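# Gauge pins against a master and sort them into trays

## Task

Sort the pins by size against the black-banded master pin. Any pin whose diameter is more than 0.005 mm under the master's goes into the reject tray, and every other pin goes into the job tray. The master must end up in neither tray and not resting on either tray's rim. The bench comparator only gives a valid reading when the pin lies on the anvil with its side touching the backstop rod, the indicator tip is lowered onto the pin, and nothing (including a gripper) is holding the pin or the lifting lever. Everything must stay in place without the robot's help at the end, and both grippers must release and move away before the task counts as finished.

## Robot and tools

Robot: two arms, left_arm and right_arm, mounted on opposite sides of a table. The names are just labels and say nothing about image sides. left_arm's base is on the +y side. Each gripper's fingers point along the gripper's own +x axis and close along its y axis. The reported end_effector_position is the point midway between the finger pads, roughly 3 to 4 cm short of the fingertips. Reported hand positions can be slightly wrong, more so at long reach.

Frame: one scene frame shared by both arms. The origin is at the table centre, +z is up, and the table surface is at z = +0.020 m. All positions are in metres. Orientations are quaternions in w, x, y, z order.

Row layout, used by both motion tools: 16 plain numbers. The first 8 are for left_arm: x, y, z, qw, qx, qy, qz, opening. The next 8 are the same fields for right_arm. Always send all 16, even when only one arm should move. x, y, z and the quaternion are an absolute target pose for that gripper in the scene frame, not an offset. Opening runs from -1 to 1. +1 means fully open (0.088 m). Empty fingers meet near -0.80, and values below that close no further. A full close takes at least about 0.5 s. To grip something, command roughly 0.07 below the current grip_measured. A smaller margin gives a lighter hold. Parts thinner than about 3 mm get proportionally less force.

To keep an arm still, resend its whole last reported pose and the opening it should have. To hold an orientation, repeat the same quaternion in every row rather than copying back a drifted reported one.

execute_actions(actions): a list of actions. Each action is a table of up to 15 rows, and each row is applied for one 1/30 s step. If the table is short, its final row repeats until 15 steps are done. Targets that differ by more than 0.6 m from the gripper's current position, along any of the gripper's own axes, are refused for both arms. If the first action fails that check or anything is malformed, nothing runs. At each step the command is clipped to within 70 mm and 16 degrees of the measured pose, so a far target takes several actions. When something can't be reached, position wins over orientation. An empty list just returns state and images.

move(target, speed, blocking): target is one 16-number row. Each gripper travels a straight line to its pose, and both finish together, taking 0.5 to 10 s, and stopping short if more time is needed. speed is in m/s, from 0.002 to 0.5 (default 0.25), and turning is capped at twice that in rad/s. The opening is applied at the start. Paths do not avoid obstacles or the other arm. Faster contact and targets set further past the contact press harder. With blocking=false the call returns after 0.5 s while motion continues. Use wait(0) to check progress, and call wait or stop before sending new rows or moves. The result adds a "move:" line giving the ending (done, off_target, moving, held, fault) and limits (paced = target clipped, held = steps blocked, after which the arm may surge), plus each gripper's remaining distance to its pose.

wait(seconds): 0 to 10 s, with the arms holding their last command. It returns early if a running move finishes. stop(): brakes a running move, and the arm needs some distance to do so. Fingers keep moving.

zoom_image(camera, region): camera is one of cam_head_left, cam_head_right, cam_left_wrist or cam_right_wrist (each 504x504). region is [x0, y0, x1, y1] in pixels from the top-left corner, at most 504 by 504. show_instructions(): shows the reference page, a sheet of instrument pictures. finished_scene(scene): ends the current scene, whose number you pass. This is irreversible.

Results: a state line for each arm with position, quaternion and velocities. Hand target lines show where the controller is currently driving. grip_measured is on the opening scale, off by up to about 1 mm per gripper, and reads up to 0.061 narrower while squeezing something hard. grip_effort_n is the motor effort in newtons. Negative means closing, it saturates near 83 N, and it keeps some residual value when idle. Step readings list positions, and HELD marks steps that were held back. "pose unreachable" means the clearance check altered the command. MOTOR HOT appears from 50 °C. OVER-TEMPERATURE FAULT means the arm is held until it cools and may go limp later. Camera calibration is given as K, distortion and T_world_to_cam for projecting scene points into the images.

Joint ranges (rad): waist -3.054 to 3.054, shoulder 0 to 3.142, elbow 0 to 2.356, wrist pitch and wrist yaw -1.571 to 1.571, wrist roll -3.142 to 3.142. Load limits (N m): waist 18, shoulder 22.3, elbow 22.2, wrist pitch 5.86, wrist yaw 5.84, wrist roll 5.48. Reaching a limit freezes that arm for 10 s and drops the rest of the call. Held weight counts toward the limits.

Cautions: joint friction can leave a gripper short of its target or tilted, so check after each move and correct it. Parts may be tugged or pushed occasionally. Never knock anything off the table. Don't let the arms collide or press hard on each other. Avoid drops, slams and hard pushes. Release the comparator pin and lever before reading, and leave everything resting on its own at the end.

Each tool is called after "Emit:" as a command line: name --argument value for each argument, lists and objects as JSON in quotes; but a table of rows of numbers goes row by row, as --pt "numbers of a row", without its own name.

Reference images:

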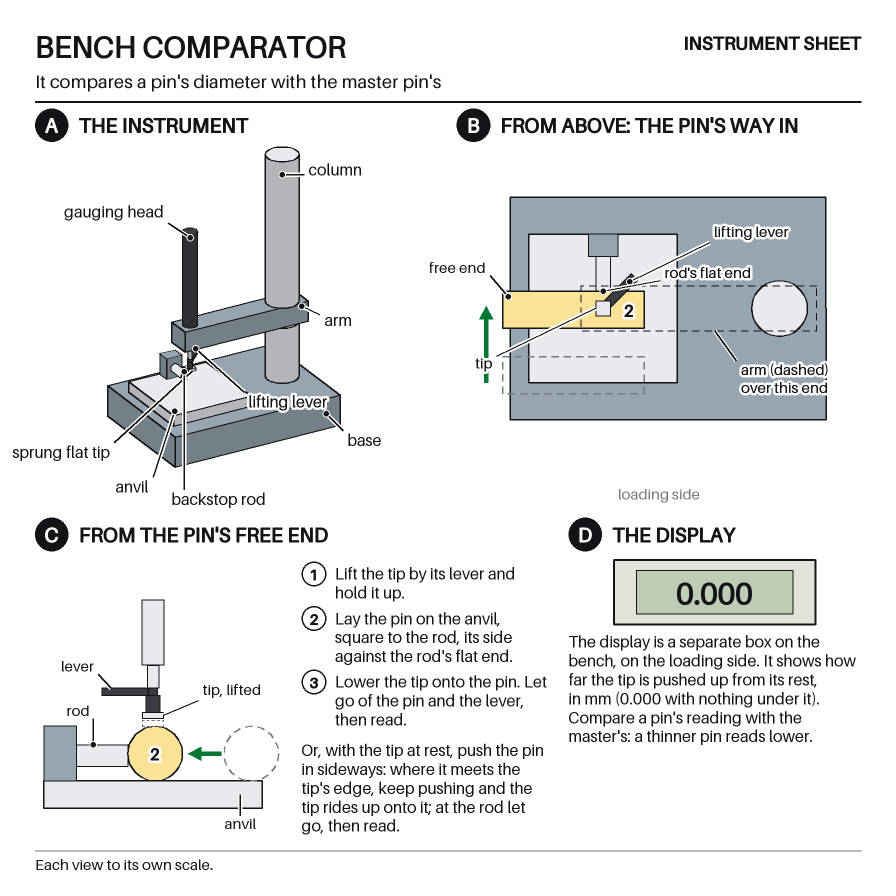

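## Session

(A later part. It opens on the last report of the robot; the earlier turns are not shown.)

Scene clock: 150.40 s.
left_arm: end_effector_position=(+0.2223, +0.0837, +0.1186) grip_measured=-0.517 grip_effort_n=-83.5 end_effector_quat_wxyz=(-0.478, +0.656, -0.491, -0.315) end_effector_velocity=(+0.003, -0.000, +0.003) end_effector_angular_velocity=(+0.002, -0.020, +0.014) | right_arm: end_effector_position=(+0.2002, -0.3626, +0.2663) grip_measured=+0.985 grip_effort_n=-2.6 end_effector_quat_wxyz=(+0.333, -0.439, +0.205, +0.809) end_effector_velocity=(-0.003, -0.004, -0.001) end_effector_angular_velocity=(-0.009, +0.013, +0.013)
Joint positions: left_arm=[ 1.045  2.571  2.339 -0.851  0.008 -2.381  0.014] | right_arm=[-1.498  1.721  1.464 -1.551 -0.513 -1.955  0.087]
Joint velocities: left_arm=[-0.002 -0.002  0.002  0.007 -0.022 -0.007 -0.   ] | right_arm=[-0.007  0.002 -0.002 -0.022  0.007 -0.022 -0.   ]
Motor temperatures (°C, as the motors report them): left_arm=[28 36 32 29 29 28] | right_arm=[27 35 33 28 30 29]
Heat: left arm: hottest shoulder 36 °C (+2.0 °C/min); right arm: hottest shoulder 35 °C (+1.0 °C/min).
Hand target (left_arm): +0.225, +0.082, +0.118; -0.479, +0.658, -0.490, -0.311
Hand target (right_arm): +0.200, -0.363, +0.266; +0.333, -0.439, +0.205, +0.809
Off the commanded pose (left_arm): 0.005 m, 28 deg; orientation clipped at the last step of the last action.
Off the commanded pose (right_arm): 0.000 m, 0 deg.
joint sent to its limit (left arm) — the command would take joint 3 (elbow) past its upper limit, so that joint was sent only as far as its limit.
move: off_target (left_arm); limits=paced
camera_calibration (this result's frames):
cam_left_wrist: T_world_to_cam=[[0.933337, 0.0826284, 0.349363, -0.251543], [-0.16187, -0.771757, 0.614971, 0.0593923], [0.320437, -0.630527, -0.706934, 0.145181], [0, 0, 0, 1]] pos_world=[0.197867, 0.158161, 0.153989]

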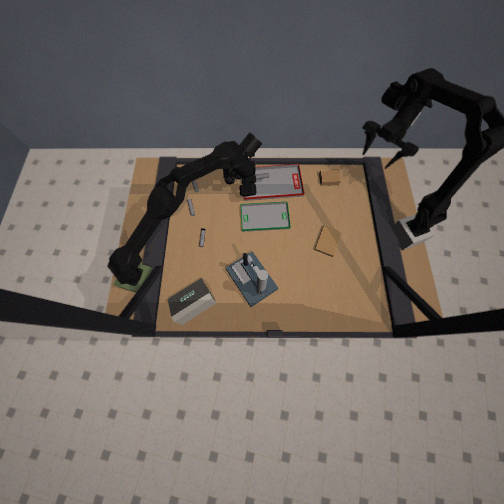

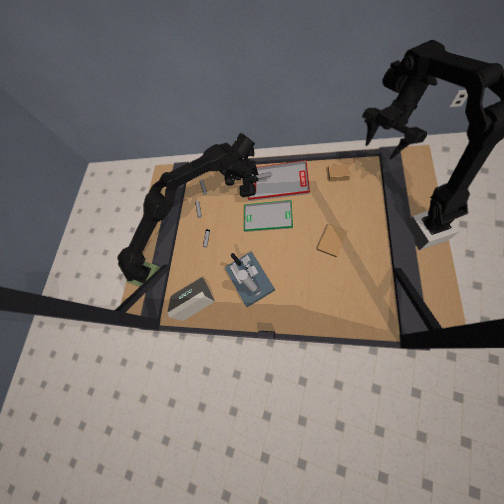

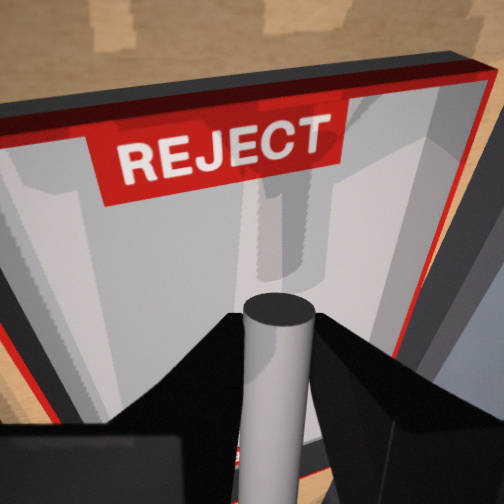

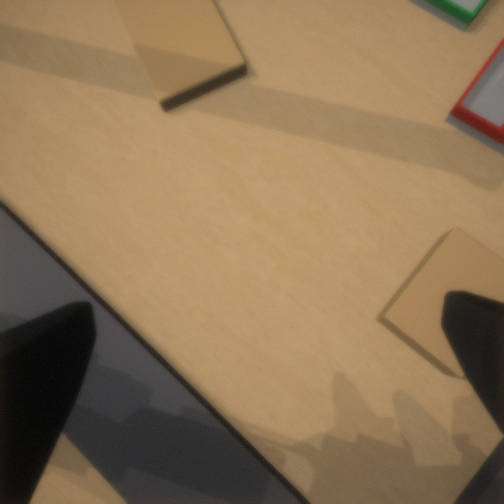

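Over the tray, tilted. Lower and release with this orientation.

Emit:
move --target '[0.215,0.085,0.068,-0.478,0.656,-0.491,-0.315,-0.6, 0.2002,-0.3626,0.2663,0.333,-0.439,0.205,0.809,1]' --speed 0.05

Emit:
move --target '[0.215,0.085,0.068,-0.478,0.656,-0.491,-0.315,0.0, 0.2002,-0.3626,0.2663,0.333,-0.439,0.205,0.809,1]' --speed 0.05

Emit:
move --target '[0.2,0.1,0.14,-0.478,0.656,-0.491,-0.315,0.0, 0.2002,-0.3626,0.2663,0.333,-0.439,0.205,0.809,1]' --speed 0.1

Emit:
move --target '[0.137,0.342,0.12,0.700,-0.098,0.700,0.098,0.3, 0.2002,-0.3626,0.2663,0.333,-0.439,0.205,0.809,1]' --speed 0.2

Scene clock: 156.40 s.
left_arm: end_effector_position=(+0.2178, +0.0845, +0.0704) grip_measured=-0.517 grip_effort_n=-83.5 end_effector_quat_wxyz=(-0.477, +0.658, -0.492, -0.313) end_effector_velocity=(-0.003, +0.002, -0.010) end_effector_angular_velocity=(+0.011, +0.006, +0.007) | right_arm: end_effector_position=(+0.2002, -0.3626, +0.2663) grip_measured=+0.985 grip_effort_n=-3.0 end_effector_quat_wxyz=(+0.333, -0.439, +0.205, +0.809) end_effector_velocity=(-0.001, +0.000, +0.002) end_effector_angular_velocity=(+0.025, +0.008, +0.006)
Joint positions: left_arm=[ 1.04   2.568  2.14  -0.649  0.007 -2.386  0.014] | right_arm=[-1.498  1.721  1.464 -1.551 -0.513 -1.955  0.087]
Joint velocities: left_arm=[-0.002  0.002 -0.032  0.022 -0.007 -0.007 -0.   ] | right_arm=[-0.007 -0.002 -0.002 -0.007 -0.022 -0.022 -0.   ]
Motor temperatures (°C, as the motors report them): left_arm=[28 38 33 29 29 28] | right_arm=[27 35 33 28 30 29]
Heat: left arm: hottest shoulder 38 °C (+3.0 °C/min); right arm: hottest shoulder 35 °C (+1.0 °C/min).
Hand target (left_arm): +0.215, +0.085, +0.068; -0.478, +0.656, -0.491, -0.315
Hand target (right_arm): +0.200, -0.363, +0.266; +0.333, -0.439, +0.205, +0.809
Off the commanded pose (left_arm): 0.004 m, 0 deg.
Off the commanded pose (right_arm): 0.000 m, 0 deg.
move: done
camera_calibration (this result's frames):
cam_left_wrist: T_world_to_cam=[[0.93249, 0.0848869, 0.35108, -0.23074], [-0.163076, -0.768343, 0.618915, 0.0886264], [0.322287, -0.634385, -0.702629, 0.112686], [0, 0, 0, 1]] pos_world=[0.193298, 0.159169, 0.105333]

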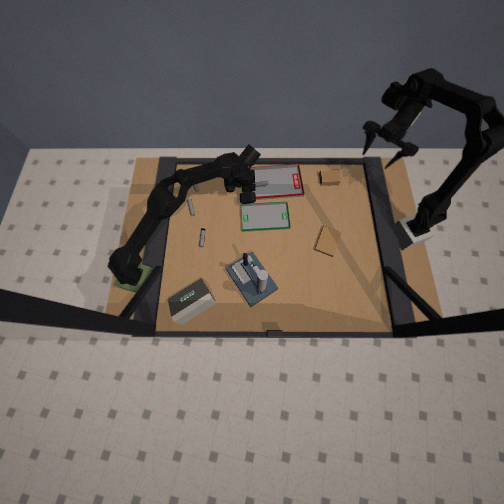

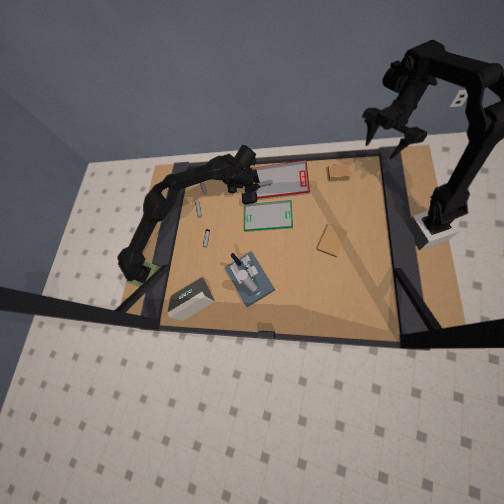

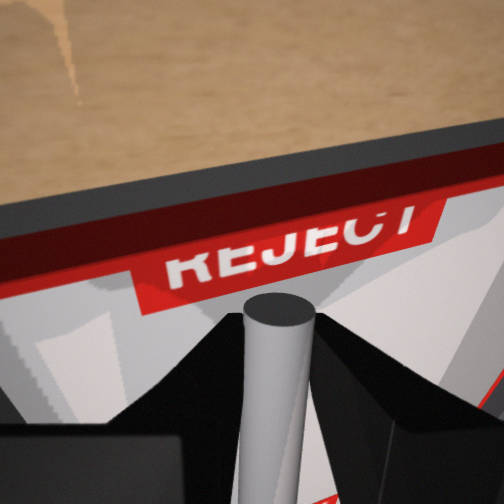

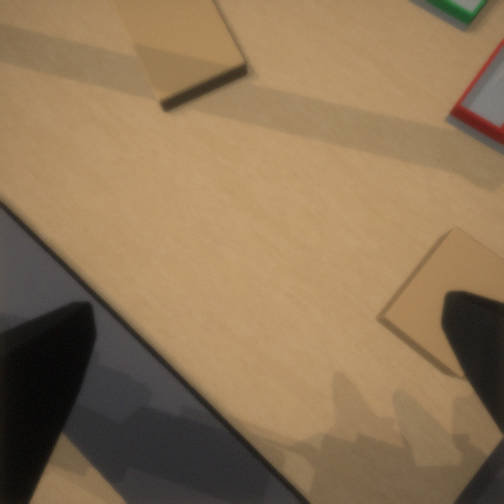

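Scene clock: 157.10 s.
left_arm: end_effector_position=(+0.2198, +0.0841, +0.0730) grip_measured=-0.005 grip_effort_n=16.0 end_effector_quat_wxyz=(-0.477, +0.661, -0.490, -0.309) end_effector_velocity=(-0.003, -0.001, +0.003) end_effector_angular_velocity=(-0.005, +0.009, +0.000) | right_arm: end_effector_position=(+0.2002, -0.3626, +0.2663) grip_measured=+0.985 grip_effort_n=-3.5 end_effector_quat_wxyz=(+0.333, -0.439, +0.205, +0.809) end_effector_velocity=(-0.003, +0.001, +0.001) end_effector_angular_velocity=(+0.011, +0.023, -0.014)
Joint positions: left_arm=[ 1.042  2.565  2.14  -0.642  0.005 -2.386  0.039] | right_arm=[-1.498  1.721  1.464 -1.551 -0.513 -1.955  0.087]
Joint velocities: left_arm=[-0.002 -0.007 -0.002 -0.007  0.007 -0.007  0.001] | right_arm=[-0.002 -0.002 -0.007 -0.007 -0.022  0.007 -0.   ]
Motor temperatures (°C, as the motors report them): left_arm=[28 39 33 29 29 28] | right_arm=[27 35 33 28 30 29]
Heat: left arm: hottest shoulder 39 °C (+4.0 °C/min); right arm: hottest shoulder 35 °C (+1.0 °C/min).
Hand target (left_arm): +0.215, +0.085, +0.068; -0.478, +0.656, -0.491, -0.315
Hand target (right_arm): +0.200, -0.363, +0.266; +0.333, -0.439, +0.205, +0.809
Off the commanded pose (left_arm): 0.007 m, 1 deg.
Off the commanded pose (right_arm): 0.000 m, 0 deg.
move: done
camera_calibration (this result's frames):
cam_left_wrist: T_world_to_cam=[[0.929157, 0.0892171, 0.358758, -0.23358], [-0.166676, -0.765113, 0.62195, 0.0872992], [0.329979, -0.637686, -0.696039, 0.111724], [0, 0, 0, 1]] pos_world=[0.194717, 0.158878, 0.107267]

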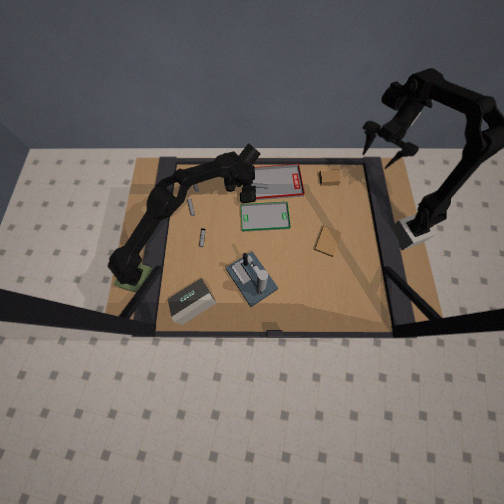

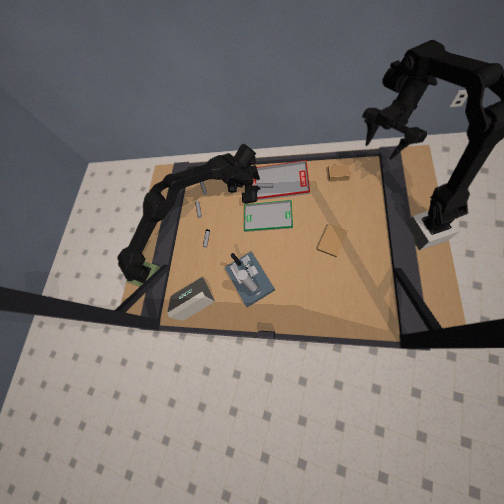

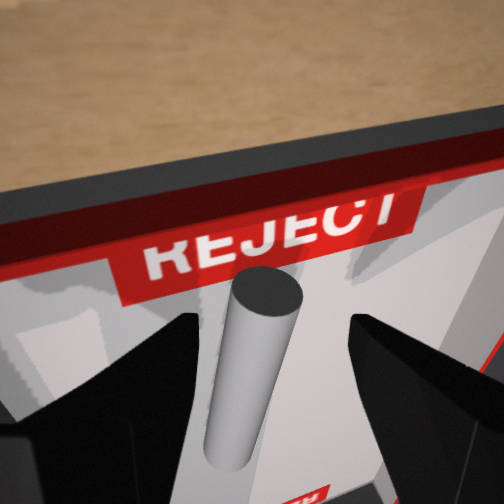

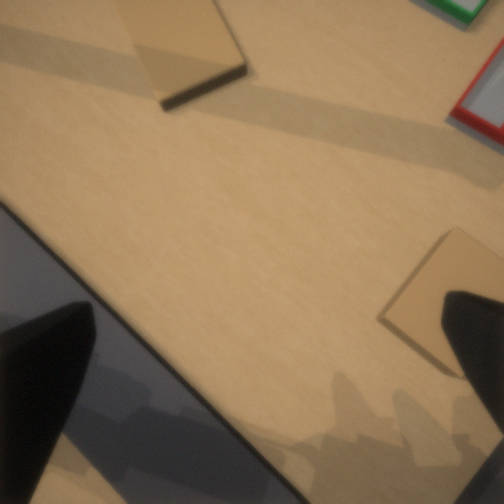

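Scene clock: 158.23 s.
left_arm: end_effector_position=(+0.2032, +0.0986, +0.1384) grip_measured=-0.003 grip_effort_n=14.2 end_effector_quat_wxyz=(-0.478, +0.657, -0.491, -0.314) end_effector_velocity=(+0.001, -0.002, +0.003) end_effector_angular_velocity=(-0.002, -0.016, -0.005) | right_arm: end_effector_position=(+0.2002, -0.3626, +0.2663) grip_measured=+0.985 grip_effort_n=-3.5 end_effector_quat_wxyz=(+0.333, -0.439, +0.205, +0.809) end_effector_velocity=(-0.001, +0.002, +0.002) end_effector_angular_velocity=(+0.019, +0.013, -0.001)
Joint positions: left_arm=[ 1.038  2.417  2.134 -0.797  0.005 -2.388  0.039] | right_arm=[-1.498  1.721  1.464 -1.551 -0.513 -1.955  0.087]
Joint velocities: left_arm=[-0.002 -0.002  0.002  0.007 -0.007  0.007 -0.   ] | right_arm=[-0.002  0.002  0.002 -0.007 -0.022 -0.007 -0.   ]
Motor temperatures (°C, as the motors report them): left_arm=[28 39 33 29 29 28] | right_arm=[27 35 33 28 30 29]
Heat: left arm: hottest shoulder 39 °C (+4.0 °C/min); right arm: hottest shoulder 35 °C (+1.0 °C/min).
Hand target (left_arm): +0.200, +0.100, +0.140; -0.478, +0.656, -0.491, -0.315
Hand target (right_arm): +0.200, -0.363, +0.266; +0.333, -0.439, +0.205, +0.809
Off the commanded pose (left_arm): 0.004 m, 0 deg.
Off the commanded pose (right_arm): 0.000 m, 0 deg.
move: done
camera_calibration (this result's frames):
cam_left_wrist: T_world_to_cam=[[0.932602, 0.084204, 0.350947, -0.242048], [-0.162586, -0.770119, 0.616833, 0.0553972], [0.32221, -0.632319, -0.704523, 0.174221], [0, 0, 0, 1]] pos_world=[0.178606, 0.173207, 0.173518]

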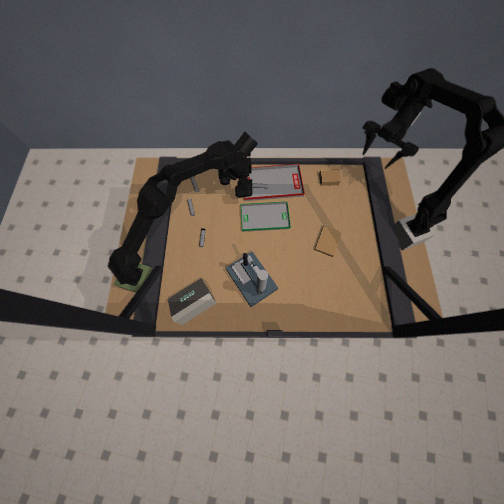

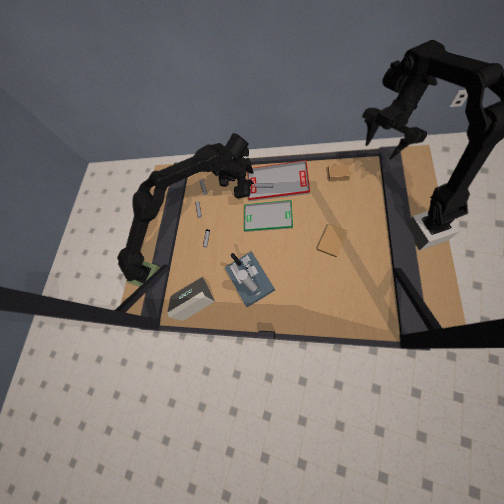

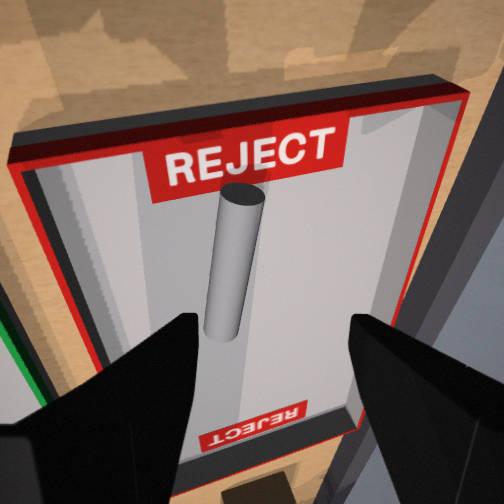

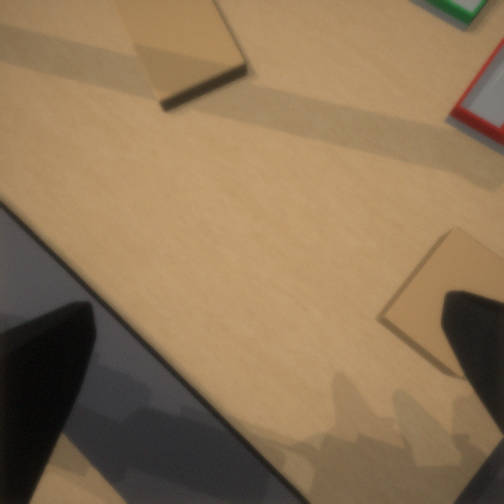

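Scene clock: 162.17 s.
left_arm: end_effector_position=(+0.1361, +0.3375, +0.1214) grip_measured=+0.297 grip_effort_n=14.2 end_effector_quat_wxyz=(-0.699, +0.103, -0.702, -0.095) end_effector_velocity=(-0.010, +0.005, -0.000) end_effector_angular_velocity=(+0.026, +0.033, -0.010) | right_arm: end_effector_position=(+0.2002, -0.3626, +0.2663) grip_measured=+0.985 grip_effort_n=-3.0 end_effector_quat_wxyz=(+0.333, -0.439, +0.205, +0.809) end_effector_velocity=(-0.001, -0.000, -0.000) end_effector_angular_velocity=(+0.004, +0.011, +0.002)
Joint positions: left_arm=[ 1.357  1.991  1.477 -1.055  0.011 -0.776  0.054] | right_arm=[-1.498  1.721  1.464 -1.551 -0.513 -1.955  0.087]
Joint velocities: left_arm=[-0.002 -0.007 -0.012 -0.037 -0.007  0.007  0.   ] | right_arm=[-0.002  0.002 -0.002 -0.007 -0.007 -0.007 -0.   ]
Motor temperatures (°C, as the motors report them): left_arm=[28 40 33 29 29 28] | right_arm=[27 35 33 28 30 29]
Heat: left arm: hottest shoulder 40 °C (+5.0 °C/min); right arm: hottest shoulder 35 °C (+1.0 °C/min).
Hand target (left_arm): +0.134, +0.341, +0.122; +0.699, -0.100, +0.701, +0.097
Hand target (right_arm): +0.200, -0.363, +0.266; +0.333, -0.439, +0.205, +0.809
Off the commanded pose (left_arm): 0.005 m, 1 deg.
Off the commanded pose (right_arm): 0.000 m, 0 deg.
move: done
camera_calibration (this result's frames):
cam_left_wrist: T_world_to_cam=[[0.286967, -0.956677, 0.0491916, 0.282134], [-0.90706, -0.254853, 0.335101, 0.200561], [-0.308047, -0.140783, -0.940897, 0.283449], [0, 0, 0, 1]] pos_world=[0.188273, 0.360929, 0.185609]

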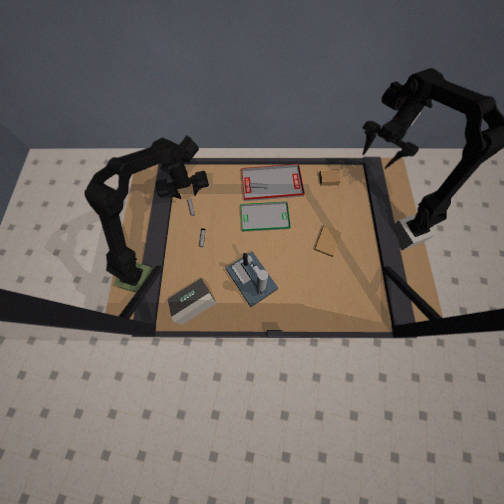

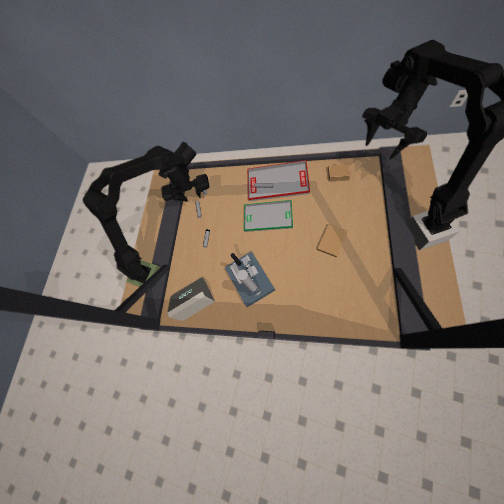

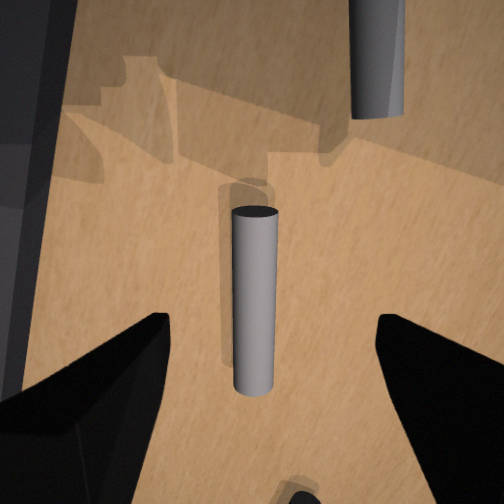

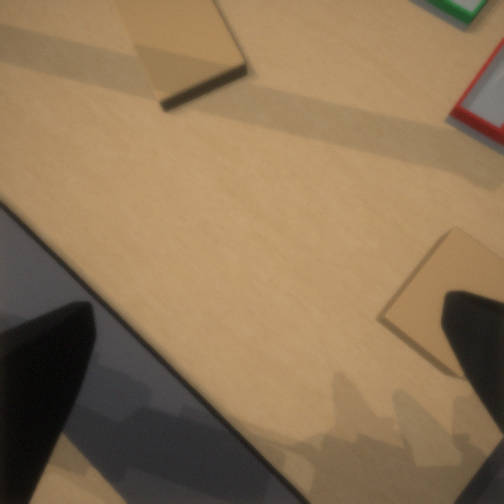

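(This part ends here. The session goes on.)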